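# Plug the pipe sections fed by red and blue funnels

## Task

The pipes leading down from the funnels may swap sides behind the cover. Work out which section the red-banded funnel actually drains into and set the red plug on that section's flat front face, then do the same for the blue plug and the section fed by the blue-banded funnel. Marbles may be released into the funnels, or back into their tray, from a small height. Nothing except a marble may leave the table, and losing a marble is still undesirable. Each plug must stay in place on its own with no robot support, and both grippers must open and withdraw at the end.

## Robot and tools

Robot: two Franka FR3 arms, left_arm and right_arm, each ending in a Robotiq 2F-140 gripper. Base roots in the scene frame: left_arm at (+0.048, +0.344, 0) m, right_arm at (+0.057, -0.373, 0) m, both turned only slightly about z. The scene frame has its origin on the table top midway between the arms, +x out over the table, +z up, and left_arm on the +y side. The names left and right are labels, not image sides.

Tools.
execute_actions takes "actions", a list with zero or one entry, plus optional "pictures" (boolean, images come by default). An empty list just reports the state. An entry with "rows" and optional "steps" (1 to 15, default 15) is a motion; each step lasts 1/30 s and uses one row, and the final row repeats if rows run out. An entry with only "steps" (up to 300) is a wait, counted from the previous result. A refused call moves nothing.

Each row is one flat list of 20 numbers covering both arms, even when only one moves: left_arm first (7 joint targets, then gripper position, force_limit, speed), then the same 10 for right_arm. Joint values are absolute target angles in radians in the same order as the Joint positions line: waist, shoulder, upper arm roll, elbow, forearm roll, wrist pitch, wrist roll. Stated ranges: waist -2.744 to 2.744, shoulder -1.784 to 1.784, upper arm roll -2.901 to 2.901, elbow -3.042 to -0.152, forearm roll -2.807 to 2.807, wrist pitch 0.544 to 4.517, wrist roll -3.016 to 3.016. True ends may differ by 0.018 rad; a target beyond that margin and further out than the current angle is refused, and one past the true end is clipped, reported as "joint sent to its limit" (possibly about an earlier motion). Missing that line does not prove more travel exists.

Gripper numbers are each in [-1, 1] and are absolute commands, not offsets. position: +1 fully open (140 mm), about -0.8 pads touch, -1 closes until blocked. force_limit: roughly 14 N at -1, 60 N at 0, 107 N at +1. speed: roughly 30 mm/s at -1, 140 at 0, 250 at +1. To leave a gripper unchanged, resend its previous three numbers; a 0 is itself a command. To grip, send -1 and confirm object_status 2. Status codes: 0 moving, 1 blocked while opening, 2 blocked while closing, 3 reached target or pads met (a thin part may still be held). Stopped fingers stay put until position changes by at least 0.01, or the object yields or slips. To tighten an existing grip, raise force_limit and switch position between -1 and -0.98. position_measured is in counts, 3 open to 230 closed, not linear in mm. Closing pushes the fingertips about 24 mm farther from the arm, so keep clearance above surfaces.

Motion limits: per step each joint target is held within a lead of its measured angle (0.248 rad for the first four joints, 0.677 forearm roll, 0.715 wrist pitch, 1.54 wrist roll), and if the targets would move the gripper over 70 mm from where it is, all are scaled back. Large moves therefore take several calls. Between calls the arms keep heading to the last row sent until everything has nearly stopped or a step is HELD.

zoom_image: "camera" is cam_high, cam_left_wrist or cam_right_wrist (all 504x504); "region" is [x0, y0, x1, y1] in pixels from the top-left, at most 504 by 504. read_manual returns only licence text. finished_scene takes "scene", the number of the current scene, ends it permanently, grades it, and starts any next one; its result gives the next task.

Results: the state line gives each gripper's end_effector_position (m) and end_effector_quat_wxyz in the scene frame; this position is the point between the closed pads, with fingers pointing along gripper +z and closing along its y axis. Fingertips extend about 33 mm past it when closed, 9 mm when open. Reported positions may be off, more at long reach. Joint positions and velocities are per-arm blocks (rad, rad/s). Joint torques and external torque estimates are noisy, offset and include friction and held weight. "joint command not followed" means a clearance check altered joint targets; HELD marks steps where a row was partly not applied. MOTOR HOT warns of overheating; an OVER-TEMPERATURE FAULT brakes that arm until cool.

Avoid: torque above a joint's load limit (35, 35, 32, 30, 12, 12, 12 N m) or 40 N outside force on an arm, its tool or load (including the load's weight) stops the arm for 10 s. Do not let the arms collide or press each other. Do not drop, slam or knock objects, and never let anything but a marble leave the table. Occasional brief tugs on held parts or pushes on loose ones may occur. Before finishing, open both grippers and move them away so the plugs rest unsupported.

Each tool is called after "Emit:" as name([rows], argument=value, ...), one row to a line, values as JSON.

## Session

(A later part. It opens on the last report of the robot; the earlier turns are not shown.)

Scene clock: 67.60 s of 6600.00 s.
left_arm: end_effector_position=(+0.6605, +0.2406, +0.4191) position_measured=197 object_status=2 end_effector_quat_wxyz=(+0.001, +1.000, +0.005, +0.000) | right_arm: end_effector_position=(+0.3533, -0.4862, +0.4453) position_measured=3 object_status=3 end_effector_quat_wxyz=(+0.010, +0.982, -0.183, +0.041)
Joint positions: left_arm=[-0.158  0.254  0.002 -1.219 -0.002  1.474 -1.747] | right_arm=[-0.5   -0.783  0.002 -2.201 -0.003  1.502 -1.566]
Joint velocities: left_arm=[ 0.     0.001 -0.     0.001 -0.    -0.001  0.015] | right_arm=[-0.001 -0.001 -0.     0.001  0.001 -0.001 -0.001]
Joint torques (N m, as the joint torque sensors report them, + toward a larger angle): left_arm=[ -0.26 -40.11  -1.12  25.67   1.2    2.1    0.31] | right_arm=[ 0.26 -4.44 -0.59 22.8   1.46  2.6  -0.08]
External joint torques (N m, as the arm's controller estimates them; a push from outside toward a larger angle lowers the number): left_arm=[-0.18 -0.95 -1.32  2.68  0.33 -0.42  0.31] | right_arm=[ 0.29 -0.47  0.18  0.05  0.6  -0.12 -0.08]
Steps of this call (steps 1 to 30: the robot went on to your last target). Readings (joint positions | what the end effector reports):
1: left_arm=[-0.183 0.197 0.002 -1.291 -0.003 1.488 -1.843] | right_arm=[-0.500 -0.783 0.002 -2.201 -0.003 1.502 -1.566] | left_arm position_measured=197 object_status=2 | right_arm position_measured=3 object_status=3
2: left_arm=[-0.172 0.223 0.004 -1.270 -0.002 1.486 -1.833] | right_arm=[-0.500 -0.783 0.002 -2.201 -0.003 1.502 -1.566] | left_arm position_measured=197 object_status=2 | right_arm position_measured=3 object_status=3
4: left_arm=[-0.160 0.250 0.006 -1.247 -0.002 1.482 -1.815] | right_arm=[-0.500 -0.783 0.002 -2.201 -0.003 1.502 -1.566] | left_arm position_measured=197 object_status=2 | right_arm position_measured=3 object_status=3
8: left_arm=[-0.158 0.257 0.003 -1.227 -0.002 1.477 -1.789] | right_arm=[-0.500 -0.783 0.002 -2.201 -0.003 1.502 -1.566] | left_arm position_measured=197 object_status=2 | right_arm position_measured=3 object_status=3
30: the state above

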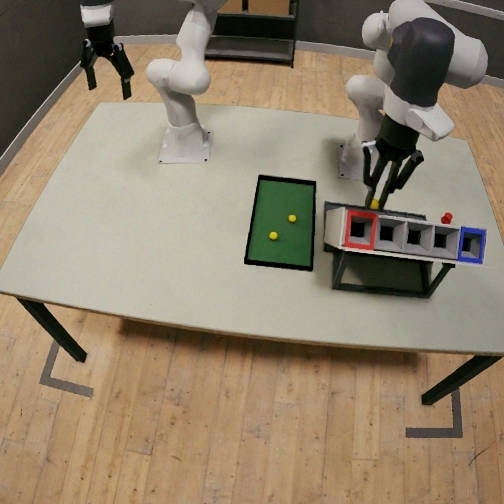

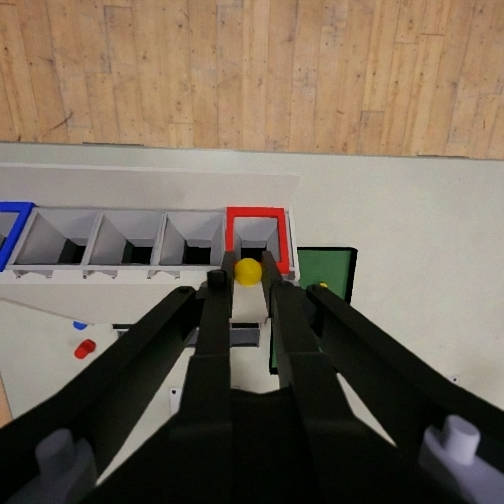

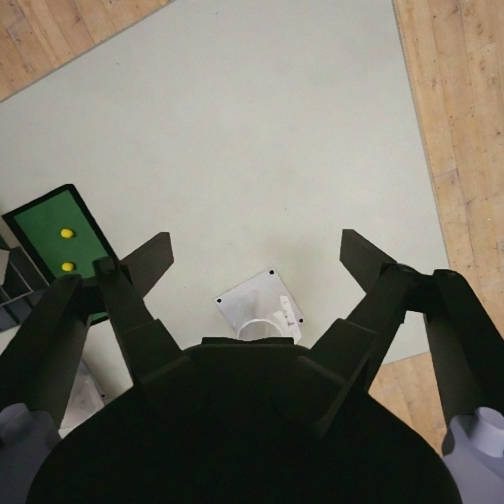

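Emit:
execute_actions([
  {"rows":[[-0.169,0.2755,0,-1.279,0,1.554,-1.75,-1,-0.6,0,-0.5,-0.785,0,-2.2,0,1.5,-1.57,1,0,0]],"steps":15},
], pictures=false)

Emit:
execute_actions([
  {"steps":8},
])

Scene clock: 71.63 s of 6600.00 s.
left_arm: end_effector_position=(+0.6712, +0.2323, +0.3822) position_measured=197 object_status=2 end_effector_quat_wxyz=(-0.000, +1.000, -0.001, -0.006) | right_arm: end_effector_position=(+0.3533, -0.4862, +0.4453) position_measured=3 object_status=3 end_effector_quat_wxyz=(+0.010, +0.982, -0.183, +0.041)
Joint positions: left_arm=[-0.167  0.278  0.001 -1.28  -0.002  1.547 -1.745] | right_arm=[-0.5   -0.783  0.002 -2.201 -0.003  1.502 -1.566]
Joint velocities: left_arm=[-0.    -0.006 -0.     0.001  0.     0.026 -0.003] | right_arm=[-0.001 -0.     0.     0.    -0.001  0.    -0.002]
Joint torques (N m, as the joint torque sensors report them, + toward a larger angle): left_arm=[ -1.05 -40.26  -0.79  25.56   1.18   2.95  -0.02] | right_arm=[-0.27 -4.69 -0.86 22.65  1.53  2.61 -0.03]
External joint torques (N m, as the arm's controller estimates them; a push from outside toward a larger angle lowers the number): left_arm=[-1.01  0.15 -1.04  2.05  0.31  0.47 -0.02] | right_arm=[-0.27 -0.77 -0.13 -0.07  0.67 -0.1  -0.03]
Steps of this call (steps 1 to 15: the robot went on to your last target; steps 16 to 90: nothing new was sent; then 0.53 s passed at rest; steps 91 to 105: all 15 steps of this action). Readings (joint positions | what the end effector reports):
91: left_arm=[-0.159 0.252 0.002 -1.231 -0.002 1.488 -1.743] | right_arm=[-0.500 -0.783 0.002 -2.201 -0.003 1.502 -1.566] | left_arm position_measured=197 object_status=2 | right_arm position_measured=3 object_status=3
92: left_arm=[-0.161 0.254 0.002 -1.244 -0.002 1.500 -1.744] | right_arm=[-0.500 -0.783 0.002 -2.201 -0.003 1.502 -1.566] | left_arm position_measured=197 object_status=2 | right_arm position_measured=3 object_status=3
94: left_arm=[-0.165 0.265 0.001 -1.263 -0.002 1.516 -1.744] | right_arm=[-0.500 -0.783 0.002 -2.201 -0.003 1.502 -1.566] | left_arm position_measured=197 object_status=2 | right_arm position_measured=3 object_status=3
98: left_arm=[-0.167 0.279 0.001 -1.279 -0.002 1.534 -1.745] | right_arm=[-0.500 -0.783 0.002 -2.201 -0.003 1.502 -1.566] | left_arm position_measured=197 object_status=2 | right_arm position_measured=3 object_status=3
105: the state above

Scene clock: 71.90 s of 6600.00 s.
left_arm: end_effector_position=(+0.6722, +0.2321, +0.3826) position_measured=197 object_status=2 end_effector_quat_wxyz=(+0.000, +1.000, -0.001, -0.004) | right_arm: end_effector_position=(+0.3533, -0.4862, +0.4453) position_measured=3 object_status=3 end_effector_quat_wxyz=(+0.010, +0.982, -0.183, +0.041)
Joint positions: left_arm=[-0.167  0.278  0.001 -1.28  -0.002  1.55  -1.746] | right_arm=[-0.5   -0.783  0.002 -2.201 -0.003  1.502 -1.566]
Joint velocities: left_arm=[-0.001 -0.001 -0.001  0.    -0.001  0.005 -0.   ] | right_arm=[ 0.    -0.001  0.001 -0.001 -0.001  0.     0.   ]
Joint torques (N m, as the joint torque sensors report them, + toward a larger angle): left_arm=[ -1.14 -41.98  -0.91  25.43   1.3    2.92  -0.09] | right_arm=[-0.58 -4.93 -1.27 22.21  1.46  2.58  0.03]
External joint torques (N m, as the arm's controller estimates them; a push from outside toward a larger angle lowers the number): left_arm=[-1.02 -1.43 -1.1   1.86  0.44  0.43 -0.09] | right_arm=[-0.61 -0.93 -0.6  -0.54  0.6  -0.13  0.03]
Steps of this call (steps 1 to 8: the robot went on to your last target). Readings (joint positions | what the end effector reports):
1: left_arm=[-0.167 0.278 0.001 -1.280 -0.002 1.548 -1.745] | right_arm=[-0.500 -0.783 0.002 -2.201 -0.003 1.502 -1.566] | left_arm position_measured=197 object_status=2 | right_arm position_measured=3 object_status=3
2: left_arm=[-0.167 0.278 0.001 -1.280 -0.002 1.548 -1.746] | right_arm=[-0.500 -0.783 0.002 -2.201 -0.003 1.502 -1.566] | left_arm position_measured=197 object_status=2 | right_arm position_measured=3 object_status=3
4: left_arm=[-0.167 0.278 0.001 -1.280 -0.002 1.549 -1.746] | right_arm=[-0.500 -0.783 0.002 -2.201 -0.003 1.502 -1.566] | left_arm position_measured=197 object_status=2 | right_arm position_measured=3 object_status=3
8: the state above

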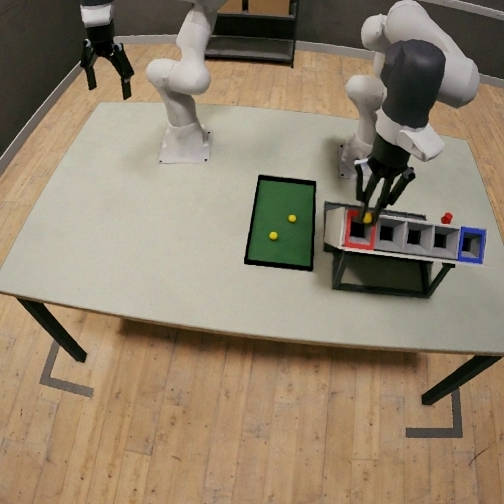

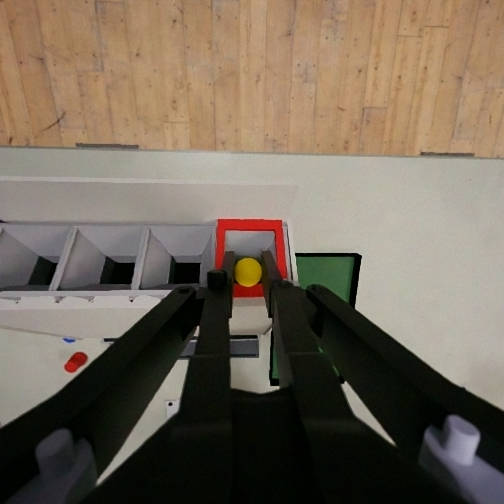

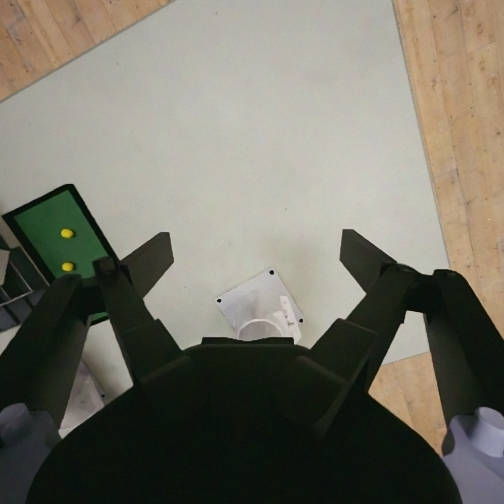

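Emit:
execute_actions([
  {"rows":[[-0.169,0.2755,0,-1.279,0,1.554,-1.75,0,-0.6,0,-0.5,-0.785,0,-2.2,0,1.5,-1.57,1,0,0]],"steps":12},
], pictures=false)

Emit:
execute_actions([
  {"rows":[[-0.169,0.15,0,-1.33,0,1.55,-1.75,0,-0.6,0,-0.5,-0.785,0,-2.2,0,1.5,-1.57,1,0,0],[-0.169,0.15,0,-1.33,0,1.55,-1.75,0,-0.6,0,-0.5,-0.785,0,-2.2,0,1.5,-1.57,1,0,0],[-0.169,0.15,0,-1.33,0,1.55,-1.75,0,-0.6,0,-0.5,-0.785,0,-2.2,0,1.5,-1.57,1,0,0],[0,-0.6,0,-2.1,0,1.55,-1.58,0,-0.6,0,-0.5,-0.785,0,-2.2,0,1.5,-1.57,1,0,0]],"steps":15},
], pictures=false)

Emit:
execute_actions([
  {"steps":25},
])

Scene clock: 78.73 s of 6600.00 s.
left_arm: end_effector_position=(+0.6726, +0.2320, +0.3828) position_measured=129 object_status=0 end_effector_quat_wxyz=(+0.000, +1.000, -0.001, -0.003) | right_arm: end_effector_position=(+0.3533, -0.4862, +0.4453) position_measured=3 object_status=3 end_effector_quat_wxyz=(+0.010, +0.982, -0.183, +0.041)
Joint positions: left_arm=[-0.167  0.278  0.001 -1.28  -0.002  1.551 -1.746] | right_arm=[-0.5   -0.784  0.002 -2.201 -0.003  1.502 -1.566]
Joint velocities: left_arm=[ 0.     0.001 -0.001 -0.001  0.     0.     0.   ] | right_arm=[ 0.     0.    -0.002 -0.001 -0.    -0.001 -0.   ]
Joint torques (N m, as the joint torque sensors report them, + toward a larger angle): left_arm=[ -1.   -41.97  -0.13  25.93   1.19   2.87  -0.08] | right_arm=[ 0.2  -4.47 -1.11 22.39  1.45  2.56 -0.03]
External joint torques (N m, as the arm's controller estimates them; a push from outside toward a larger angle lowers the number): left_arm=[-1.09 -1.5  -0.48  2.38  0.31  0.37 -0.08] | right_arm=[ 0.26 -0.68 -0.25 -0.24  0.61 -0.14 -0.03]
Steps of this call (steps 1 to 15: the robot went on to your last target; steps 16 to 90: nothing new was sent; then 3.43 s passed at rest; steps 91 to 102: all 12 steps of this action). Readings (joint positions | what the end effector reports):
91: left_arm=[-0.167 0.278 0.001 -1.280 -0.002 1.551 -1.746] | right_arm=[-0.500 -0.784 0.002 -2.201 -0.003 1.502 -1.566] | left_arm position_measured=197 object_status=0 | right_arm position_measured=3 object_status=3
92: left_arm=[-0.167 0.278 0.001 -1.280 -0.002 1.551 -1.746] | right_arm=[-0.500 -0.784 0.002 -2.201 -0.003 1.502 -1.566] | left_arm position_measured=195 object_status=0 | right_arm position_measured=3 object_status=3
94: left_arm=[-0.167 0.278 0.001 -1.280 -0.002 1.551 -1.746] | right_arm=[-0.500 -0.784 0.002 -2.201 -0.003 1.502 -1.566] | left_arm position_measured=175 object_status=0 | right_arm position_measured=3 object_status=3
98: left_arm=[-0.167 0.278 0.001 -1.280 -0.002 1.551 -1.746] | right_arm=[-0.500 -0.784 0.002 -2.201 -0.003 1.502 -1.566] | left_arm position_measured=144 object_status=0 | right_arm position_measured=3 object_status=3
102: the state above

Scene clock: 79.23 s of 6600.00 s.
left_arm: end_effector_position=(+0.4491, +0.3405, +0.4400) position_measured=129 object_status=3 end_effector_quat_wxyz=(+0.003, +0.999, +0.033, +0.019) | right_arm: end_effector_position=(+0.3533, -0.4862, +0.4453) position_measured=3 object_status=3 end_effector_quat_wxyz=(+0.010, +0.982, -0.183, +0.041)
Joint positions: left_arm=[-0.003 -0.493  0.006 -2.006 -0.002  1.55  -1.645] | right_arm=[-0.5   -0.784  0.002 -2.201 -0.003  1.502 -1.566]
Joint velocities: left_arm=[ 0.032 -1.647 -0.027 -1.145 -0.002 -0.063  0.198] | right_arm=[ 0.001  0.001  0.001 -0.001  0.     0.001 -0.   ]
Joint torques (N m, as the joint torque sensors report them, + toward a larger angle): left_arm=[ 1.13  2.63 -3.08 24.82  1.14  4.01  0.46] | right_arm=[-0.41 -4.15 -0.66 22.54  1.49  2.51 -0.01]
External joint torques (N m, as the arm's controller estimates them; a push from outside toward a larger angle lowers the number): left_arm=[ 2.31 -1.68 -1.12  0.57  0.28 -0.42  0.44] | right_arm=[-0.41 -0.3   0.06 -0.13  0.64 -0.2  -0.01]
Steps of this call (steps 1 to 15: all 15 steps of this action). Readings (joint positions | what the end effector reports):
1: left_arm=[-0.167 0.260 0.001 -1.302 -0.002 1.552 -1.746] | right_arm=[-0.500 -0.784 0.002 -2.201 -0.003 1.502 -1.566] | left_arm position_measured=129 object_status=0 | right_arm position_measured=3 object_status=3
2: left_arm=[-0.167 0.235 0.001 -1.319 -0.002 1.550 -1.746] | right_arm=[-0.500 -0.784 0.002 -2.201 -0.003 1.502 -1.566] | left_arm position_measured=129 object_status=0 | right_arm position_measured=3 object_status=3
4: left_arm=[-0.151 0.169 -0.010 -1.361 -0.003 1.553 -1.738] | right_arm=[-0.500 -0.784 0.002 -2.201 -0.003 1.502 -1.566] | left_arm position_measured=129 object_status=3 | right_arm position_measured=3 object_status=3
8: left_arm=[-0.062 -0.030 -0.005 -1.563 -0.003 1.554 -1.701] | right_arm=[-0.500 -0.784 0.002 -2.201 -0.003 1.502 -1.566] | left_arm position_measured=129 object_status=3 | right_arm position_measured=3 object_status=3
15: the state above

Scene clock: 80.07 s of 6600.00 s.
left_arm: end_effector_position=(+0.4183, +0.3396, +0.4370) position_measured=129 object_status=3 end_effector_quat_wxyz=(+0.002, +1.000, +0.003, +0.026) | right_arm: end_effector_position=(+0.3533, -0.4862, +0.4453) position_measured=3 object_status=3 end_effector_quat_wxyz=(+0.010, +0.982, -0.183, +0.041)
Joint positions: left_arm=[-0.002 -0.601  0.002 -2.098 -0.002  1.549 -1.588] | right_arm=[-0.5   -0.784  0.002 -2.201 -0.003  1.502 -1.566]
Joint velocities: left_arm=[ 0.001 -0.    -0.    -0.001  0.001 -0.     0.012] | right_arm=[-0.001  0.    -0.     0.     0.001 -0.    -0.   ]
Joint torques (N m, as the joint torque sensors report them, + toward a larger angle): left_arm=[ 1.18 -9.75 -1.58 24.26  1.12  2.75  0.1 ] | right_arm=[-0.63 -4.3   0.53 22.13  1.51  2.6   0.04]
External joint torques (N m, as the arm's controller estimates them; a push from outside toward a larger angle lowers the number): left_arm=[ 1.16  0.46 -1.01  1.01  0.25  0.11  0.1 ] | right_arm=[-0.59 -0.41  1.3  -0.56  0.66 -0.11  0.03]
Steps of this call (steps 1 to 25: the robot went on to your last target). Readings (joint positions | what the end effector reports):
1: left_arm=[-0.003 -0.538 0.005 -2.035 -0.002 1.549 -1.638] | right_arm=[-0.500 -0.784 0.002 -2.201 -0.003 1.502 -1.566] | left_arm position_measured=129 object_status=3 | right_arm position_measured=3 object_status=3
2: left_arm=[-0.002 -0.568 0.004 -2.053 -0.002 1.549 -1.633] | right_arm=[-0.500 -0.784 0.002 -2.201 -0.003 1.502 -1.566] | left_arm position_measured=129 object_status=3 | right_arm position_measured=3 object_status=3
4: left_arm=[-0.002 -0.596 0.003 -2.073 -0.002 1.549 -1.623] | right_arm=[-0.500 -0.784 0.002 -2.201 -0.003 1.502 -1.566] | left_arm position_measured=129 object_status=3 | right_arm position_measured=3 object_status=3
8: left_arm=[-0.002 -0.601 0.002 -2.094 -0.002 1.549 -1.609] | right_arm=[-0.500 -0.784 0.002 -2.201 -0.003 1.502 -1.566] | left_arm position_measured=129 object_status=3 | right_arm position_measured=3 object_status=3
25: the state above

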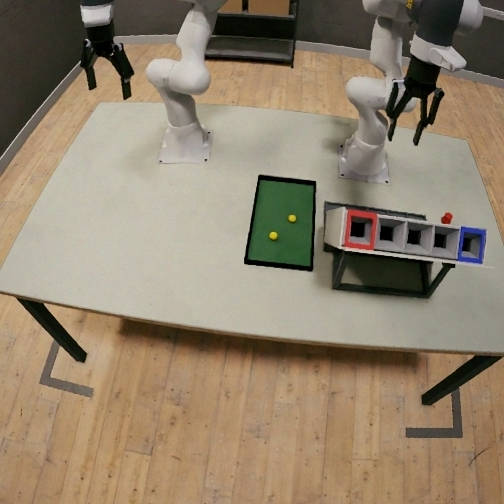

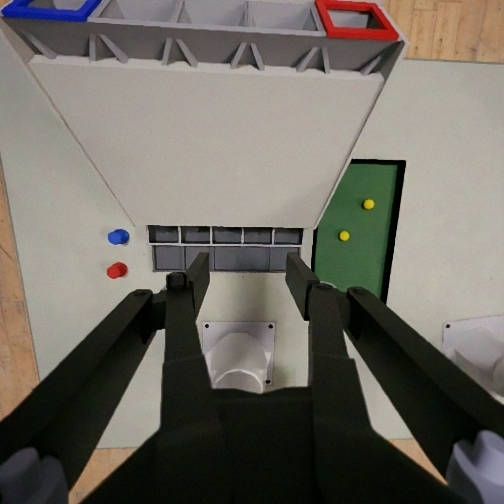

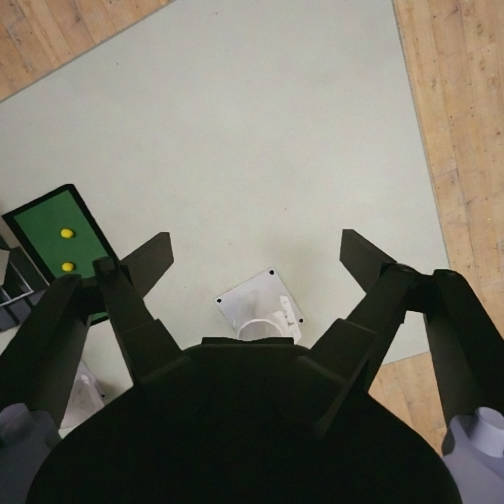

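Emit:
execute_actions([
  {"rows":[[0,-1.2,0,-2.8,0,1.8,-1.58,0.6,-0.6,0,-0.5,-0.785,0,-2.2,0,1.5,-1.57,1,0,0]],"steps":15},
], pictures=false)

Emit:
execute_actions([
  {"steps":15},
])

Scene clock: 83.67 s of 6600.00 s.
left_arm: end_effector_position=(+0.3139, +0.3407, +0.2987) position_measured=53 object_status=0 end_effector_quat_wxyz=(+0.002, +0.996, +0.001, +0.089) | right_arm: end_effector_position=(+0.3533, -0.4862, +0.4453) position_measured=3 object_status=3 end_effector_quat_wxyz=(+0.010, +0.982, -0.183, +0.041)
Joint positions: left_arm=[-0.002 -1.194  0.    -2.796 -0.001  1.781 -1.584] | right_arm=[-0.5   -0.784  0.002 -2.201 -0.003  1.502 -1.566]
Joint velocities: left_arm=[ 0.001 -0.044  0.002 -0.043  0.001  0.092 -0.002] | right_arm=[-0.    -0.     0.001 -0.    -0.    -0.001 -0.001]
Joint torques (N m, as the joint torque sensors report them, + toward a larger angle): left_arm=[ 1.06  4.68 -1.59 26.19  1.03  3.44  0.41] | right_arm=[ 0.08 -4.75 -1.47 22.77  1.45  2.68  0.04]
External joint torques (N m, as the arm's controller estimates them; a push from outside toward a larger angle lowers the number): left_arm=[ 1.07 -0.16 -0.65  1.17  0.13  0.42  0.41] | right_arm=[ 0.07 -0.92 -0.77  0.1   0.59 -0.03  0.03]
Steps of this call (steps 1 to 30: the robot went on to your last target; steps 31 to 93: nothing new was sent; steps 94 to 108: all 15 steps of this action). Readings (joint positions | what the end effector reports):
94: left_arm=[-0.002 -0.648 0.001 -2.166 -0.001 1.599 -1.584] | right_arm=[-0.500 -0.784 0.002 -2.201 -0.003 1.502 -1.566] | left_arm position_measured=129 object_status=0 | right_arm position_measured=3 object_status=3
95: left_arm=[-0.002 -0.722 0.001 -2.250 -0.001 1.634 -1.584] | right_arm=[-0.500 -0.784 0.002 -2.201 -0.003 1.502 -1.566] | left_arm position_measured=122 object_status=0 | right_arm position_measured=3 object_status=3
97: left_arm=[-0.002 -0.882 0.001 -2.407 -0.001 1.688 -1.584] | right_arm=[-0.500 -0.784 0.002 -2.201 -0.003 1.502 -1.566] | left_arm position_measured=107 object_status=0 | right_arm position_measured=3 object_status=3
101: left_arm=[-0.002 -1.144 0.000 -2.683 -0.001 1.746 -1.584] | right_arm=[-0.500 -0.784 0.002 -2.201 -0.003 1.502 -1.566] | left_arm position_measured=76 object_status=0 | right_arm position_measured=3 object_status=3
108: the state above

Scene clock: 84.17 s of 6600.00 s.
left_arm: end_effector_position=(+0.3180, +0.3406, +0.3007) position_measured=53 object_status=3 end_effector_quat_wxyz=(+0.002, +0.995, +0.001, +0.098) | right_arm: end_effector_position=(+0.3533, -0.4862, +0.4453) position_measured=3 object_status=3 end_effector_quat_wxyz=(+0.010, +0.982, -0.183, +0.041)
Joint positions: left_arm=[-0.002 -1.198  0.    -2.798 -0.001  1.796 -1.584] | right_arm=[-0.5   -0.784  0.002 -2.201 -0.003  1.502 -1.566]
Joint velocities: left_arm=[-0.001 -0.001 -0.    -0.    -0.001  0.005  0.001] | right_arm=[-0.001 -0.001  0.001 -0.    -0.     0.     0.002]
Joint torques (N m, as the joint torque sensors report them, + toward a larger angle): left_arm=[ 0.85  4.37 -1.38 25.13  1.01  3.36  0.42] | right_arm=[ 0.02 -4.11 -1.08 21.53  1.5   2.55 -0.04]
External joint torques (N m, as the arm's controller estimates them; a push from outside toward a larger angle lowers the number): left_arm=[ 0.86 -0.57 -0.45  0.86  0.13  0.42  0.42] | right_arm=[-0.01 -0.13 -0.42 -1.22  0.64 -0.16 -0.04]
Steps of this call (steps 1 to 15: the robot went on to your last target). Readings (joint positions | what the end effector reports):
1: left_arm=[-0.002 -1.195 0.000 -2.797 -0.001 1.784 -1.584] | right_arm=[-0.500 -0.784 0.002 -2.201 -0.003 1.502 -1.566] | left_arm position_measured=53 object_status=0 | right_arm position_measured=3 object_status=3
2: left_arm=[-0.002 -1.196 0.000 -2.798 -0.001 1.786 -1.584] | right_arm=[-0.500 -0.784 0.002 -2.201 -0.003 1.502 -1.566] | left_arm position_measured=53 object_status=3 | right_arm position_measured=3 object_status=3
4: left_arm=[-0.002 -1.197 0.000 -2.798 -0.001 1.790 -1.584] | right_arm=[-0.500 -0.784 0.002 -2.201 -0.003 1.502 -1.566] | left_arm position_measured=53 object_status=3 | right_arm position_measured=3 object_status=3
8: left_arm=[-0.002 -1.198 0.000 -2.798 -0.001 1.794 -1.584] | right_arm=[-0.500 -0.784 0.002 -2.201 -0.003 1.502 -1.566] | left_arm position_measured=53 object_status=3 | right_arm position_measured=3 object_status=3
15: the state above

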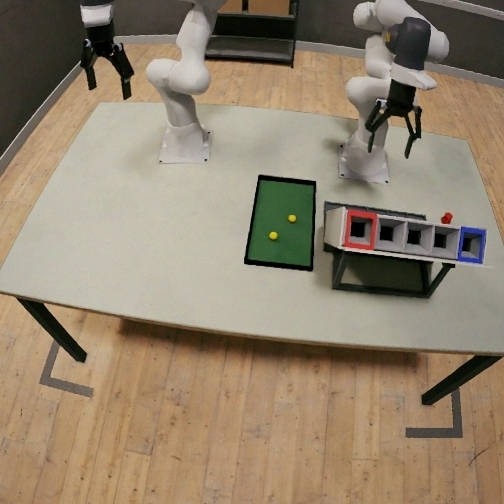

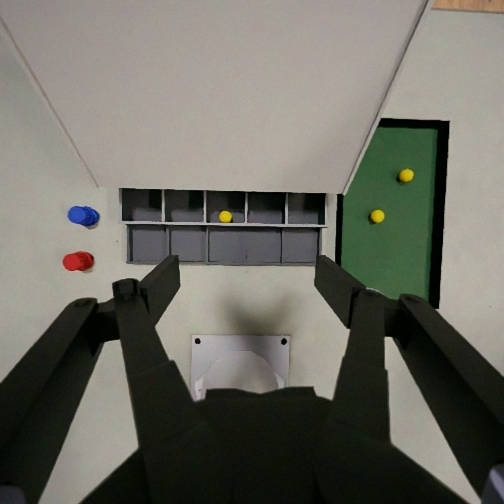

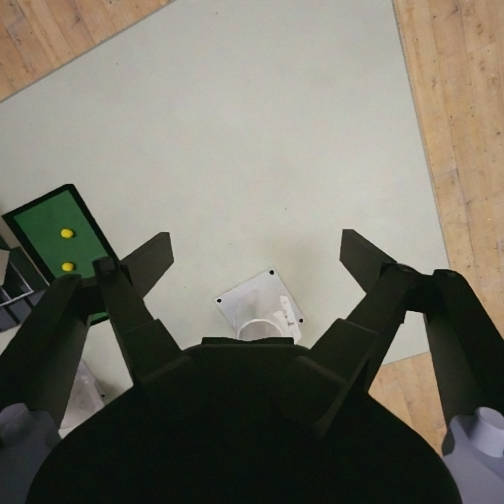

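Emit:
execute_actions([
  {"rows":[[-0.645,-1.0,0,-2.75,0,1.9,-2.226,0,-0.6,0,-0.5,-0.785,0,-2.2,0,1.5,-1.57,1,0,0],[-0.645,-1.0,0,-2.75,0,1.9,-2.226,0,-0.6,0,-0.5,-0.785,0,-2.2,0,1.5,-1.57,1,0,0],[-0.645,-1.0,0,-2.75,0,1.9,-2.226,0,-0.6,0,-0.5,-0.785,0,-2.2,0,1.5,-1.57,1,0,0],[-0.645,-1.0,0,-2.75,0,1.9,-2.226,0,-0.6,0,-0.5,-0.785,0,-2.2,0,1.5,-1.57,1,0,0],[-0.645,-1.0,0,-2.75,0,1.9,-2.226,0,-0.6,0,-0.5,-0.785,0,-2.2,0,1.5,-1.57,1,0,0],[-0.645,-1.0,0,-2.75,0,1.9,-2.226,0,-0.6,0,-0.5,-0.785,0,-2.2,0,1.5,-1.57,1,0,0],[-0.645,-0.174,0,-2.551,0,2.377,-2.226,0,-0.6,0,-0.5,-0.785,0,-2.2,0,1.5,-1.57,1,0,0]],"steps":15},
], pictures=false)

Emit:
execute_actions([
  {"steps":30},
])

Scene clock: 95.50 s of 6600.00 s.
left_arm: end_effector_position=(+0.3878, +0.1101, +0.3051) position_measured=129 object_status=0 end_effector_quat_wxyz=(+0.064, +0.987, -0.090, +0.115) | right_arm: end_effector_position=(+0.3533, -0.4862, +0.4453) position_measured=3 object_status=3 end_effector_quat_wxyz=(+0.010, +0.982, -0.183, +0.041)
Joint positions: left_arm=[-0.592 -0.72  -0.    -2.593 -0.     2.137 -1.991] | right_arm=[-0.5   -0.784  0.002 -2.201 -0.003  1.502 -1.566]
Joint velocities: left_arm=[-0.434  1.583 -0.003  0.484 -0.002  1.053 -0.533] | right_arm=[ 0.    -0.002  0.    -0.    -0.     0.001  0.   ]
Joint torques (N m, as the joint torque sensors report them, + toward a larger angle): left_arm=[ 1.68 -7.72 -1.01 17.71  0.78  1.79 -0.32] | right_arm=[ 0.88 -4.3  -1.29 22.52  1.54  2.54 -0.11]
External joint torques (N m, as the arm's controller estimates them; a push from outside toward a larger angle lowers the number): left_arm=[-0.58  2.83 -0.28  1.52 -0.01  0.61 -0.32] | right_arm=[ 0.85 -0.32 -0.6  -0.2   0.67 -0.17 -0.12]
Steps of this call (steps 1 to 15: the robot went on to your last target; steps 16 to 90: nothing new was sent; then 7.83 s passed at rest; steps 91 to 105: all 15 steps of this action). Readings (joint positions | what the end effector reports):
91: left_arm=[-0.052 -1.166 0.006 -2.784 0.001 1.811 -1.638] | right_arm=[-0.500 -0.784 0.002 -2.201 -0.003 1.502 -1.566] | left_arm position_measured=53 object_status=0 | right_arm position_measured=3 object_status=3
92: left_arm=[-0.122 -1.118 0.006 -2.770 0.001 1.826 -1.691] | right_arm=[-0.500 -0.784 0.002 -2.201 -0.003 1.502 -1.566] | left_arm position_measured=60 object_status=0 | right_arm position_measured=3 object_status=3
94: left_arm=[-0.266 -1.052 0.006 -2.761 0.001 1.849 -1.786] | right_arm=[-0.500 -0.784 0.002 -2.201 -0.003 1.502 -1.566] | left_arm position_measured=75 object_status=0 | right_arm position_measured=3 object_status=3
98: left_arm=[-0.468 -0.976 -0.002 -2.728 -0.000 1.912 -1.888] | right_arm=[-0.500 -0.784 0.002 -2.201 -0.003 1.502 -1.566] | left_arm position_measured=106 object_status=0 | right_arm position_measured=3 object_status=3
105: the state above

Scene clock: 96.50 s of 6600.00 s.
left_arm: end_effector_position=(+0.3953, +0.0780, +0.1187) position_measured=129 object_status=3 end_effector_quat_wxyz=(-0.002, +1.000, -0.006, -0.002) | right_arm: end_effector_position=(+0.3533, -0.4862, +0.4453) position_measured=3 object_status=3 end_effector_quat_wxyz=(+0.010, +0.982, -0.183, +0.041)
Joint positions: left_arm=[-0.643 -0.173 -0.001 -2.552 -0.     2.373 -2.212] | right_arm=[-0.5   -0.784  0.002 -2.201 -0.003  1.502 -1.566]
Joint velocities: left_arm=[ 0.001  0.001 -0.001  0.     0.001  0.005 -0.035] | right_arm=[ 0.001 -0.001  0.     0.     0.001 -0.001  0.   ]
Joint torques (N m, as the joint torque sensors report them, + toward a larger angle): left_arm=[ -1.53 -23.08  -0.63  24.13   0.65   2.79  -0.26] | right_arm=[ 0.   -3.31 -0.44 22.3   1.45  2.52 -0.12]
External joint torques (N m, as the arm's controller estimates them; a push from outside toward a larger angle lowers the number): left_arm=[-1.52 -0.03 -0.45  2.84  0.02  0.32 -0.26] | right_arm=[ 0.    0.67  0.3  -0.45  0.59 -0.19 -0.12]
Steps of this call (steps 1 to 30: the robot went on to your last target). Readings (joint positions | what the end effector reports):
1: left_arm=[-0.606 -0.662 -0.000 -2.577 -0.000 2.173 -2.010] | right_arm=[-0.500 -0.784 0.002 -2.201 -0.003 1.502 -1.566] | left_arm position_measured=129 object_status=0 | right_arm position_measured=3 object_status=3
2: left_arm=[-0.616 -0.600 -0.000 -2.565 -0.000 2.205 -2.028] | right_arm=[-0.500 -0.784 0.002 -2.201 -0.003 1.502 -1.566] | left_arm position_measured=129 object_status=3 | right_arm position_measured=3 object_status=3
4: left_arm=[-0.629 -0.477 -0.001 -2.553 -0.000 2.252 -2.058] | right_arm=[-0.500 -0.784 0.002 -2.201 -0.003 1.502 -1.566] | left_arm position_measured=129 object_status=3 | right_arm position_measured=3 object_status=3
8: left_arm=[-0.639 -0.254 -0.001 -2.551 -0.000 2.312 -2.108] | right_arm=[-0.500 -0.784 0.002 -2.201 -0.003 1.502 -1.566] | left_arm position_measured=129 object_status=3 | right_arm position_measured=3 object_status=3
30: the state above

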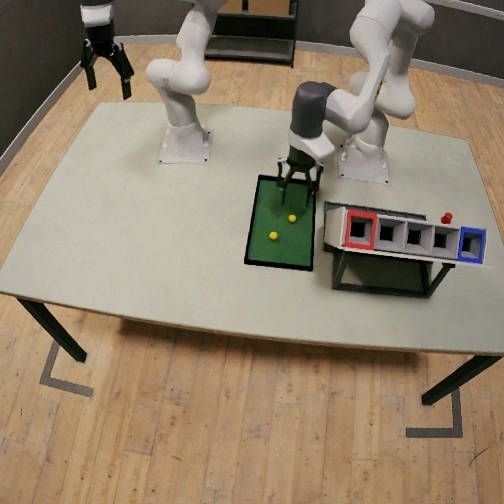

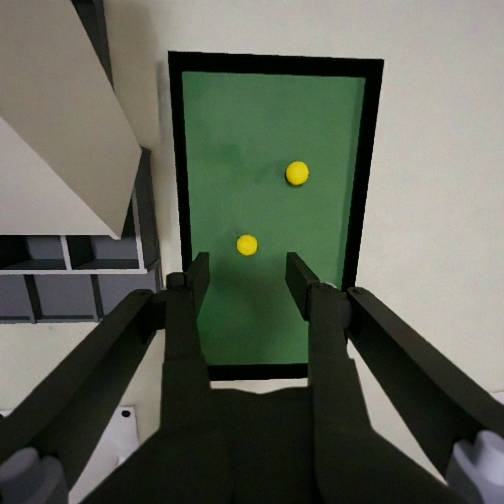

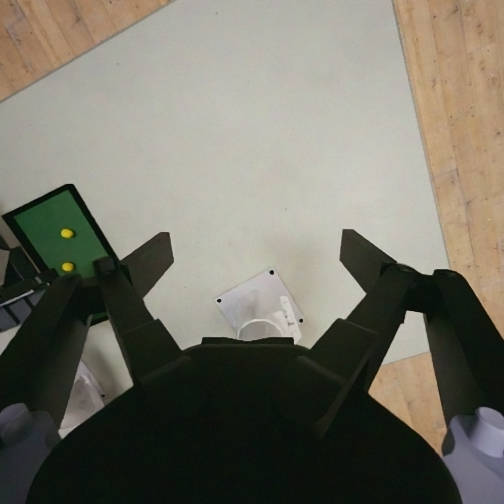

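Emit:
execute_actions([
  {"rows":[[-0.64,-0.15,0,-2.556,0,2.43,-2.226,0,-0.6,0,-0.5,-0.785,0,-2.2,0,1.5,-1.57,1,0,0],[-0.64,-0.13,0,-2.562,0,2.47,-2.226,0,-0.6,0,-0.5,-0.785,0,-2.2,0,1.5,-1.57,1,0,0],[-0.64,-0.11,0,-2.567,0,2.5,-2.226,0,-0.6,0,-0.5,-0.785,0,-2.2,0,1.5,-1.57,1,0,0],[-0.64,-0.09,0,-2.572,0,2.53,-2.226,0,-0.6,0,-0.5,-0.785,0,-2.2,0,1.5,-1.57,1,0,0],[-0.64,-0.07,0,-2.577,0,2.56,-2.226,0,-0.6,0,-0.5,-0.785,0,-2.2,0,1.5,-1.57,1,0,0],[-0.64,-0.05,0,-2.582,0,2.59,-2.226,0,-0.6,0,-0.5,-0.785,0,-2.2,0,1.5,-1.57,1,0,0],[-0.64,-0.03,0,-2.587,0,2.61,-2.226,0,-0.6,0,-0.5,-0.785,0,-2.2,0,1.5,-1.57,1,0,0],[-0.64,-0.01,0,-2.592,0,2.62,-2.226,0,-0.6,0,-0.5,-0.785,0,-2.2,0,1.5,-1.57,1,0,0],[-0.64,0.012,0,-2.598,0,2.62,-2.226,0,-0.6,0,-0.5,-0.785,0,-2.2,0,1.5,-1.57,1,0,0]],"steps":15},
], pictures=false)

Emit:
execute_actions([
  {"steps":6},
], pictures=false)

Emit:
execute_actions([
  {"rows":[[-0.64,0.012,0,-2.598,0,2.62,-2.226,-1,-0.6,0,-0.5,-0.785,0,-2.2,0,1.5,-1.57,1,0,0]],"steps":15},
])

Scene clock: 104.97 s of 6600.00 s.
left_arm: end_effector_position=(+0.3920, +0.0808, +0.0384) position_measured=129 object_status=3 end_effector_quat_wxyz=(-0.006, +1.000, -0.001, -0.008) | right_arm: end_effector_position=(+0.3533, -0.4862, +0.4453) position_measured=3 object_status=3 end_effector_quat_wxyz=(+0.010, +0.982, -0.183, +0.041)
Joint positions: left_arm=[-0.642  0.011 -0.001 -2.6   -0.     2.592 -2.222] | right_arm=[-0.5   -0.784  0.002 -2.201 -0.003  1.502 -1.566]
Joint velocities: left_arm=[-0.002  0.001  0.002  0.002 -0.001  0.151  0.   ] | right_arm=[ 0.     0.001  0.    -0.001  0.    -0.    -0.001]
Joint torques (N m, as the joint torque sensors report them, + toward a larger angle): left_arm=[  1.18 -25.37   0.05  20.78   0.33   2.75  -0.03] | right_arm=[-0.6  -4.6  -0.85 22.37  1.51  2.56  0.02]
External joint torques (N m, as the arm's controller estimates them; a push from outside toward a larger angle lowers the number): left_arm=[ 1.18  1.88  0.04  1.88 -0.13  0.29 -0.03] | right_arm=[-0.57 -0.8  -0.1  -0.27  0.66 -0.15  0.02]
Steps of this call (steps 1 to 15: the robot went on to your last target; steps 16 to 90: nothing new was sent; then 4.97 s passed at rest; steps 91 to 105: all 15 steps of this action). Readings (joint positions | what the end effector reports):
91: left_arm=[-0.643 -0.170 -0.001 -2.552 -0.000 2.383 -2.222] | right_arm=[-0.500 -0.784 0.002 -2.201 -0.003 1.502 -1.566] | left_arm position_measured=129 object_status=3 | right_arm position_measured=3 object_status=3
92: left_arm=[-0.643 -0.162 -0.001 -2.553 -0.000 2.399 -2.222] | right_arm=[-0.500 -0.784 0.002 -2.201 -0.003 1.502 -1.566] | left_arm position_measured=129 object_status=3 | right_arm position_measured=3 object_status=3
94: left_arm=[-0.642 -0.133 -0.001 -2.558 -0.000 2.437 -2.222] | right_arm=[-0.500 -0.784 0.002 -2.201 -0.003 1.502 -1.566] | left_arm position_measured=129 object_status=3 | right_arm position_measured=3 object_status=3
98: left_arm=[-0.642 -0.055 -0.001 -2.578 -0.000 2.525 -2.222] | right_arm=[-0.500 -0.784 0.002 -2.201 -0.003 1.502 -1.566] | left_arm position_measured=129 object_status=3 | right_arm position_measured=3 object_status=3
105: the state above

Scene clock: 105.17 s of 6600.00 s.
left_arm: end_effector_position=(+0.3966, +0.0773, +0.0400) position_measured=129 object_status=3 end_effector_quat_wxyz=(-0.000, +1.000, -0.001, -0.000) | right_arm: end_effector_position=(+0.3533, -0.4862, +0.4453) position_measured=3 object_status=3 end_effector_quat_wxyz=(+0.010, +0.982, -0.183, +0.041)
Joint positions: left_arm=[-0.642  0.011 -0.001 -2.599 -0.     2.61  -2.222] | right_arm=[-0.5   -0.784  0.002 -2.201 -0.003  1.502 -1.566]
Joint velocities: left_arm=[-0.    -0.001  0.001  0.     0.001  0.046  0.   ] | right_arm=[-0.001 -0.001 -0.001  0.     0.     0.    -0.001]
Joint torques (N m, as the joint torque sensors report them, + toward a larger angle): left_arm=[  1.63 -25.62   0.5   20.55   0.46   3.03  -0.11] | right_arm=[ 0.07 -4.28 -0.16 22.6   1.51  2.57 -0.08]
External joint torques (N m, as the arm's controller estimates them; a push from outside toward a larger angle lowers the number): left_arm=[ 1.65  0.84  0.51  2.31  0.    0.55 -0.11] | right_arm=[ 0.09 -0.29  0.62 -0.17  0.66 -0.15 -0.08]
Steps of this call (steps 1 to 6: the robot went on to your last target). Readings (joint positions | what the end effector reports):
1: left_arm=[-0.642 0.011 -0.001 -2.600 -0.000 2.597 -2.222] | right_arm=[-0.500 -0.784 0.002 -2.201 -0.003 1.502 -1.566] | left_arm position_measured=129 object_status=3 | right_arm position_measured=3 object_status=3
2: left_arm=[-0.642 0.011 -0.001 -2.599 -0.000 2.600 -2.222] | right_arm=[-0.500 -0.784 0.002 -2.201 -0.003 1.502 -1.566] | left_arm position_measured=129 object_status=3 | right_arm position_measured=3 object_status=3
4: left_arm=[-0.642 0.011 -0.001 -2.599 -0.000 2.606 -2.222] | right_arm=[-0.500 -0.784 0.002 -2.201 -0.003 1.502 -1.566] | left_arm position_measured=129 object_status=3 | right_arm position_measured=3 object_status=3
6: the state above

Scene clock: 105.67 s of 6600.00 s.
left_arm: end_effector_position=(+0.3984, +0.0759, +0.0407) position_measured=197 object_status=0 end_effector_quat_wxyz=(+0.002, +1.000, -0.001, +0.002) | right_arm: end_effector_position=(+0.3533, -0.4862, +0.4453) position_measured=3 object_status=3 end_effector_quat_wxyz=(+0.010, +0.982, -0.183, +0.041)
Joint positions: left_arm=[-0.642  0.011 -0.001 -2.599 -0.     2.617 -2.222] | right_arm=[-0.5   -0.784  0.002 -2.201 -0.003  1.502 -1.566]
Joint velocities: left_arm=[-0.     0.    -0.     0.001  0.     0.002  0.001] | right_arm=[ 0.002  0.     0.     0.     0.    -0.     0.   ]
Joint torques (N m, as the joint torque sensors report them, + toward a larger angle): left_arm=[  1.02 -26.91  -0.92  21.11   0.42   2.91  -0.12] | right_arm=[-0.36 -4.97 -0.67 22.44  1.48  2.56 -0.08]
External joint torques (N m, as the arm's controller estimates them; a push from outside toward a larger angle lowers the number): left_arm=[ 1.03 -0.49 -0.91  2.83 -0.04  0.4  -0.12] | right_arm=[-0.41 -1.05  0.01 -0.28  0.62 -0.15 -0.08]
Steps of this call (steps 1 to 15: all 15 steps of this action). Readings (joint positions | what the end effector reports):
1: left_arm=[-0.642 0.011 -0.001 -2.599 -0.000 2.611 -2.222] | right_arm=[-0.500 -0.784 0.002 -2.201 -0.003 1.502 -1.566] | left_arm position_measured=129 object_status=0 | right_arm position_measured=3 object_status=3
2: left_arm=[-0.642 0.011 -0.001 -2.599 -0.000 2.612 -2.222] | right_arm=[-0.500 -0.784 0.002 -2.201 -0.003 1.502 -1.566] | left_arm position_measured=135 object_status=0 | right_arm position_measured=3 object_status=3
4: left_arm=[-0.642 0.011 -0.001 -2.599 -0.000 2.614 -2.222] | right_arm=[-0.500 -0.784 0.002 -2.201 -0.003 1.502 -1.566] | left_arm position_measured=150 object_status=0 | right_arm position_measured=3 object_status=3
8: left_arm=[-0.642 0.011 -0.001 -2.599 -0.000 2.616 -2.222] | right_arm=[-0.500 -0.784 0.002 -2.201 -0.003 1.502 -1.566] | left_arm position_measured=181 object_status=0 | right_arm position_measured=3 object_status=3
15: the state above

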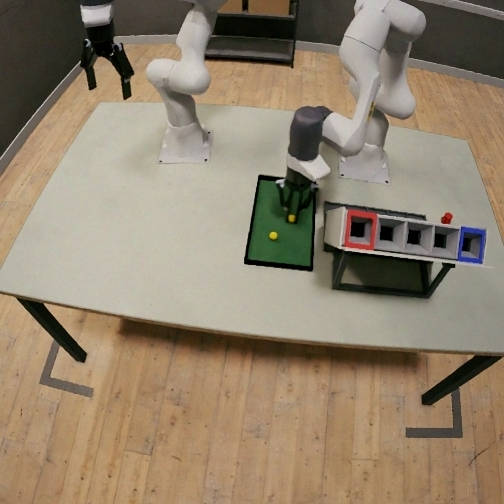

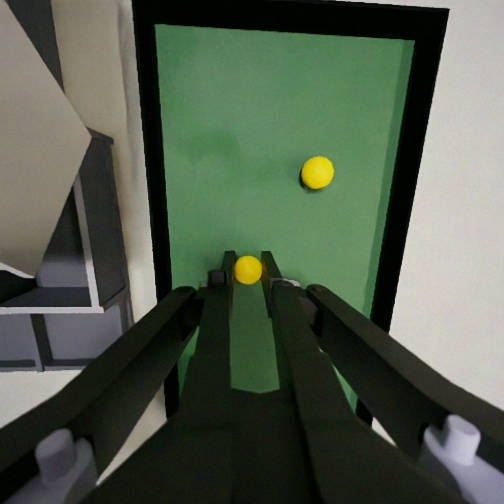

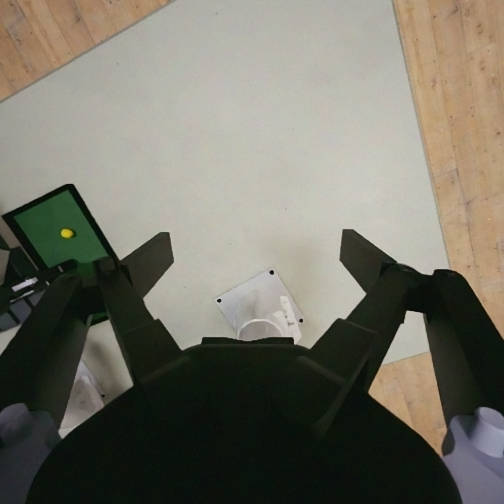

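Emit:
execute_actions([
  {"rows":[[-0.66,-0.467,0,-2.003,0,1.536,-1.9,-1,-0.6,0,-0.5,-0.785,0,-2.2,0,1.5,-1.57,1,0,0]],"steps":15},
], pictures=false)

Emit:
execute_actions([
  {"steps":10},
], pictures=false)

Emit:
execute_actions([
  {"rows":[[0.286,0.387,0,-1.047,0,1.434,-1.295,-1,-0.6,0,-0.5,-0.785,0,-2.2,0,1.5,-1.57,1,0,0]],"steps":15},
], pictures=false)

Emit:
execute_actions([
  {"steps":35},
])

Scene clock: 110.63 s of 6600.00 s.
left_arm: end_effector_position=(+0.4320, +0.0434, +0.3682) position_measured=197 object_status=2 end_effector_quat_wxyz=(+0.043, +0.993, -0.083, +0.065) | right_arm: end_effector_position=(+0.3533, -0.4862, +0.4453) position_measured=3 object_status=3 end_effector_quat_wxyz=(+0.010, +0.982, -0.183, +0.041)
Joint positions: left_arm=[-0.654 -0.382 -0.    -2.133 -0.     1.908 -2.068] | right_arm=[-0.5   -0.784  0.002 -2.201 -0.003  1.502 -1.566]
Joint velocities: left_arm=[-0.019 -0.612  0.001  0.907 -0.    -1.159  0.3  ] | right_arm=[ 0.     0.001 -0.001 -0.002 -0.     0.001 -0.001]
Joint torques (N m, as the joint torque sensors report them, + toward a larger angle): left_arm=[ -0.82 -13.83  -0.97  20.91   0.78   1.19   0.45] | right_arm=[ 0.3  -4.35 -0.36 22.28  1.47  2.61 -0.07]
External joint torques (N m, as the arm's controller estimates them; a push from outside toward a larger angle lowers the number): left_arm=[-1.03 -1.27 -0.63  3.49 -0.04 -0.82  0.45] | right_arm=[ 0.29 -0.45  0.38 -0.43  0.61 -0.1  -0.07]
Steps of this call (steps 1 to 15: the robot went on to your last target; steps 16 to 90: nothing new was sent; then 1.47 s passed at rest; steps 91 to 105: all 15 steps of this action). Readings (joint positions | what the end effector reports):
91: left_arm=[-0.643 -0.002 -0.000 -2.582 -0.000 2.556 -2.208] | right_arm=[-0.500 -0.784 0.002 -2.201 -0.003 1.502 -1.566] | left_arm position_measured=197 object_status=2 | right_arm position_measured=3 object_status=3
92: left_arm=[-0.645 -0.029 -0.000 -2.553 -0.000 2.496 -2.194] | right_arm=[-0.500 -0.784 0.002 -2.201 -0.003 1.502 -1.566] | left_arm position_measured=197 object_status=2 | right_arm position_measured=3 object_status=3
94: left_arm=[-0.648 -0.092 -0.000 -2.487 -0.000 2.387 -2.169] | right_arm=[-0.500 -0.784 0.002 -2.201 -0.003 1.502 -1.566] | left_arm position_measured=197 object_status=2 | right_arm position_measured=3 object_status=3
98: left_arm=[-0.651 -0.214 -0.000 -2.360 -0.000 2.194 -2.130] | right_arm=[-0.500 -0.784 0.002 -2.201 -0.003 1.502 -1.566] | left_arm position_measured=197 object_status=2 | right_arm position_measured=3 object_status=3
105: the state above

Scene clock: 110.97 s of 6600.00 s.
left_arm: end_effector_position=(+0.3774, +0.0839, +0.4383) position_measured=197 object_status=2 end_effector_quat_wxyz=(+0.018, +0.990, -0.137, +0.030) | right_arm: end_effector_position=(+0.3533, -0.4862, +0.4453) position_measured=3 object_status=3 end_effector_quat_wxyz=(+0.010, +0.982, -0.183, +0.041)
Joint positions: left_arm=[-0.658 -0.472 -0.    -2.002 -0.     1.6   -1.963] | right_arm=[-0.5   -0.784  0.002 -2.201 -0.003  1.502 -1.566]
Joint velocities: left_arm=[ 0.001  0.033  0.001  0.    -0.    -0.375  0.197] | right_arm=[ 0.     0.    -0.     0.001  0.    -0.001  0.001]
Joint torques (N m, as the joint torque sensors report them, + toward a larger angle): left_arm=[ -0.89 -12.65  -0.7   25.27   0.77   2.41   0.4 ] | right_arm=[-0.08 -4.2  -1.15 22.77  1.46  2.57 -0.02]
External joint torques (N m, as the arm's controller estimates them; a push from outside toward a larger angle lowers the number): left_arm=[-1.01  2.09 -0.41  1.66 -0.14 -0.44  0.4 ] | right_arm=[-0.11 -0.33 -0.49  0.06  0.59 -0.14 -0.02]
Steps of this call (steps 1 to 10: the robot went on to your last target). Readings (joint positions | what the end effector reports):
1: left_arm=[-0.654 -0.401 -0.000 -2.103 -0.000 1.865 -2.056] | right_arm=[-0.500 -0.784 0.002 -2.201 -0.003 1.502 -1.566] | left_arm position_measured=197 object_status=2 | right_arm position_measured=3 object_status=3
2: left_arm=[-0.655 -0.420 -0.000 -2.075 -0.000 1.821 -2.044] | right_arm=[-0.500 -0.784 0.002 -2.201 -0.003 1.502 -1.566] | left_arm position_measured=197 object_status=2 | right_arm position_measured=3 object_status=3
4: left_arm=[-0.656 -0.450 -0.000 -2.032 -0.000 1.736 -2.019] | right_arm=[-0.500 -0.784 0.002 -2.201 -0.003 1.502 -1.566] | left_arm position_measured=197 object_status=2 | right_arm position_measured=3 object_status=3
8: left_arm=[-0.658 -0.473 -0.000 -2.002 -0.000 1.630 -1.978] | right_arm=[-0.500 -0.784 0.002 -2.201 -0.003 1.502 -1.566] | left_arm position_measured=197 object_status=2 | right_arm position_measured=3 object_status=3
10: the state above

Scene clock: 111.47 s of 6600.00 s.
left_arm: end_effector_position=(+0.6159, +0.2795, +0.4237) position_measured=197 object_status=2 end_effector_quat_wxyz=(+0.001, +0.999, -0.040, -0.014) | right_arm: end_effector_position=(+0.3533, -0.4862, +0.4453) position_measured=3 object_status=3 end_effector_quat_wxyz=(+0.010, +0.982, -0.183, +0.041)
Joint positions: left_arm=[-0.094  0.104 -0.008 -1.406 -0.003  1.481 -1.602] | right_arm=[-0.5   -0.784  0.002 -2.201 -0.003  1.502 -1.566]
Joint velocities: left_arm=[ 0.922  0.973  0.068  0.911  0.001 -0.035  0.395] | right_arm=[-0.     0.     0.001 -0.001 -0.     0.001 -0.001]
Joint torques (N m, as the joint torque sensors report them, + toward a larger angle): left_arm=[  0.09 -38.32  -1.18  24.25   1.08   0.73   0.28] | right_arm=[-0.66 -4.07 -0.58 22.44  1.44  2.65 -0.04]
External joint torques (N m, as the arm's controller estimates them; a push from outside toward a larger angle lowers the number): left_arm=[ 3.23  2.4   0.88  3.49  0.17 -0.37  0.28] | right_arm=[-0.7  -0.22  0.09 -0.24  0.58 -0.07 -0.04]
Steps of this call (steps 1 to 15: all 15 steps of this action). Readings (joint positions | what the end effector reports):
1: left_arm=[-0.620 -0.440 -0.014 -1.959 -0.003 1.572 -1.922] | right_arm=[-0.500 -0.784 0.002 -2.201 -0.003 1.502 -1.566] | left_arm position_measured=197 object_status=2 | right_arm position_measured=3 object_status=3
2: left_arm=[-0.578 -0.397 -0.018 -1.908 -0.003 1.560 -1.884] | right_arm=[-0.500 -0.784 0.002 -2.201 -0.003 1.502 -1.566] | left_arm position_measured=197 object_status=2 | right_arm position_measured=3 object_status=3
4: left_arm=[-0.494 -0.312 -0.016 -1.818 -0.003 1.539 -1.820] | right_arm=[-0.500 -0.784 0.002 -2.201 -0.003 1.502 -1.566] | left_arm position_measured=197 object_status=2 | right_arm position_measured=3 object_status=3
8: left_arm=[-0.338 -0.150 -0.011 -1.657 -0.003 1.509 -1.720] | right_arm=[-0.500 -0.784 0.002 -2.201 -0.003 1.502 -1.566] | left_arm position_measured=197 object_status=2 | right_arm position_measured=3 object_status=3
15: the state above

Scene clock: 112.63 s of 6600.00 s.
left_arm: end_effector_position=(+0.6758, +0.5236, +0.4109) position_measured=197 object_status=2 end_effector_quat_wxyz=(-0.000, +1.000, +0.009, +0.002) | right_arm: end_effector_position=(+0.3533, -0.4862, +0.4453) position_measured=3 object_status=3 end_effector_quat_wxyz=(+0.010, +0.982, -0.183, +0.041)
Joint positions: left_arm=[ 0.288  0.385  0.001 -1.049 -0.     1.437 -1.31 ] | right_arm=[-0.5   -0.784  0.002 -2.201 -0.003  1.502 -1.566]
Joint velocities: left_arm=[ 0.001 -0.     0.     0.     0.001 -0.     0.036] | right_arm=[ 0.     0.     0.     0.    -0.001 -0.001  0.002]
Joint torques (N m, as the joint torque sensors report them, + toward a larger angle): left_arm=[ -0.54 -42.11  -0.41  25.02   0.95   2.06   0.28] | right_arm=[-0.08 -4.54 -0.13 22.65  1.47  2.62 -0.02]
External joint torques (N m, as the arm's controller estimates them; a push from outside toward a larger angle lowers the number): left_arm=[-0.64  0.78 -0.86  2.32  0.09 -0.48  0.28] | right_arm=[-0.09 -0.63  0.57 -0.07  0.61 -0.09 -0.03]
Steps of this call (steps 1 to 35: the robot went on to your last target). Readings (joint positions | what the end effector reports):
1: left_arm=[-0.061 0.138 -0.007 -1.372 -0.003 1.478 -1.589] | right_arm=[-0.500 -0.784 0.002 -2.201 -0.003 1.502 -1.566] | left_arm position_measured=197 object_status=2 | right_arm position_measured=3 object_status=3
2: left_arm=[-0.029 0.171 -0.007 -1.339 -0.003 1.476 -1.577] | right_arm=[-0.500 -0.784 0.002 -2.201 -0.003 1.502 -1.566] | left_arm position_measured=197 object_status=2 | right_arm position_measured=3 object_status=3
4: left_arm=[0.035 0.233 -0.007 -1.276 -0.003 1.471 -1.553] | right_arm=[-0.500 -0.784 0.002 -2.201 -0.003 1.502 -1.566] | left_arm position_measured=197 object_status=2 | right_arm position_measured=3 object_status=3
8: left_arm=[0.163 0.322 -0.005 -1.161 -0.003 1.461 -1.503] | right_arm=[-0.500 -0.784 0.002 -2.201 -0.003 1.502 -1.566] | left_arm position_measured=197 object_status=2 | right_arm position_measured=3 object_status=3
35: the state above

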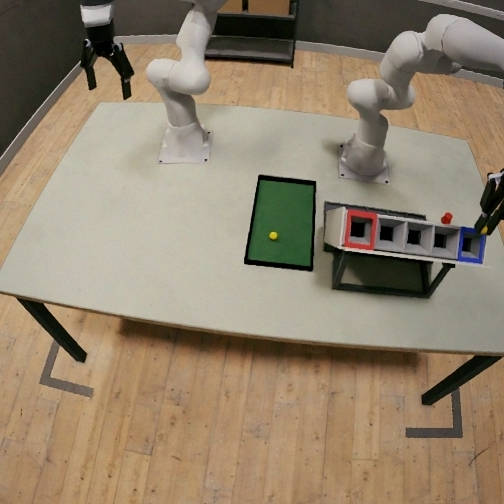

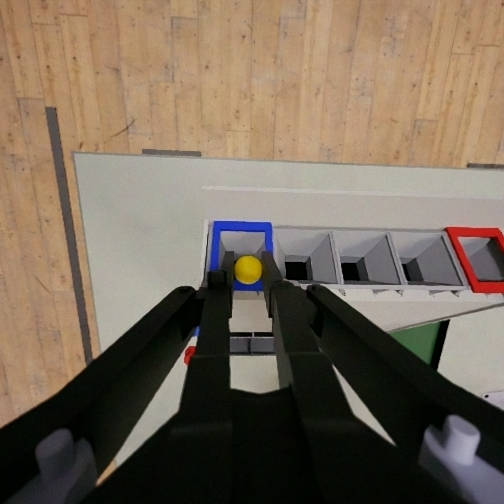

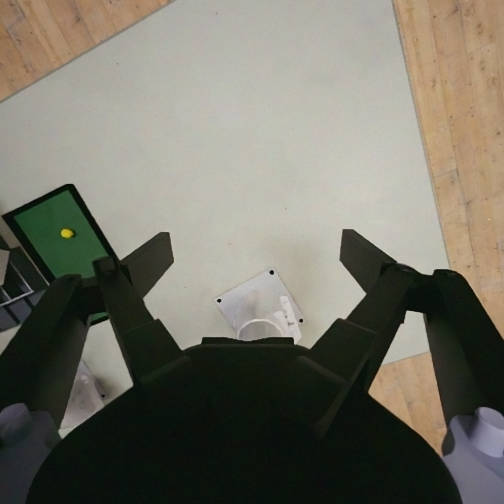

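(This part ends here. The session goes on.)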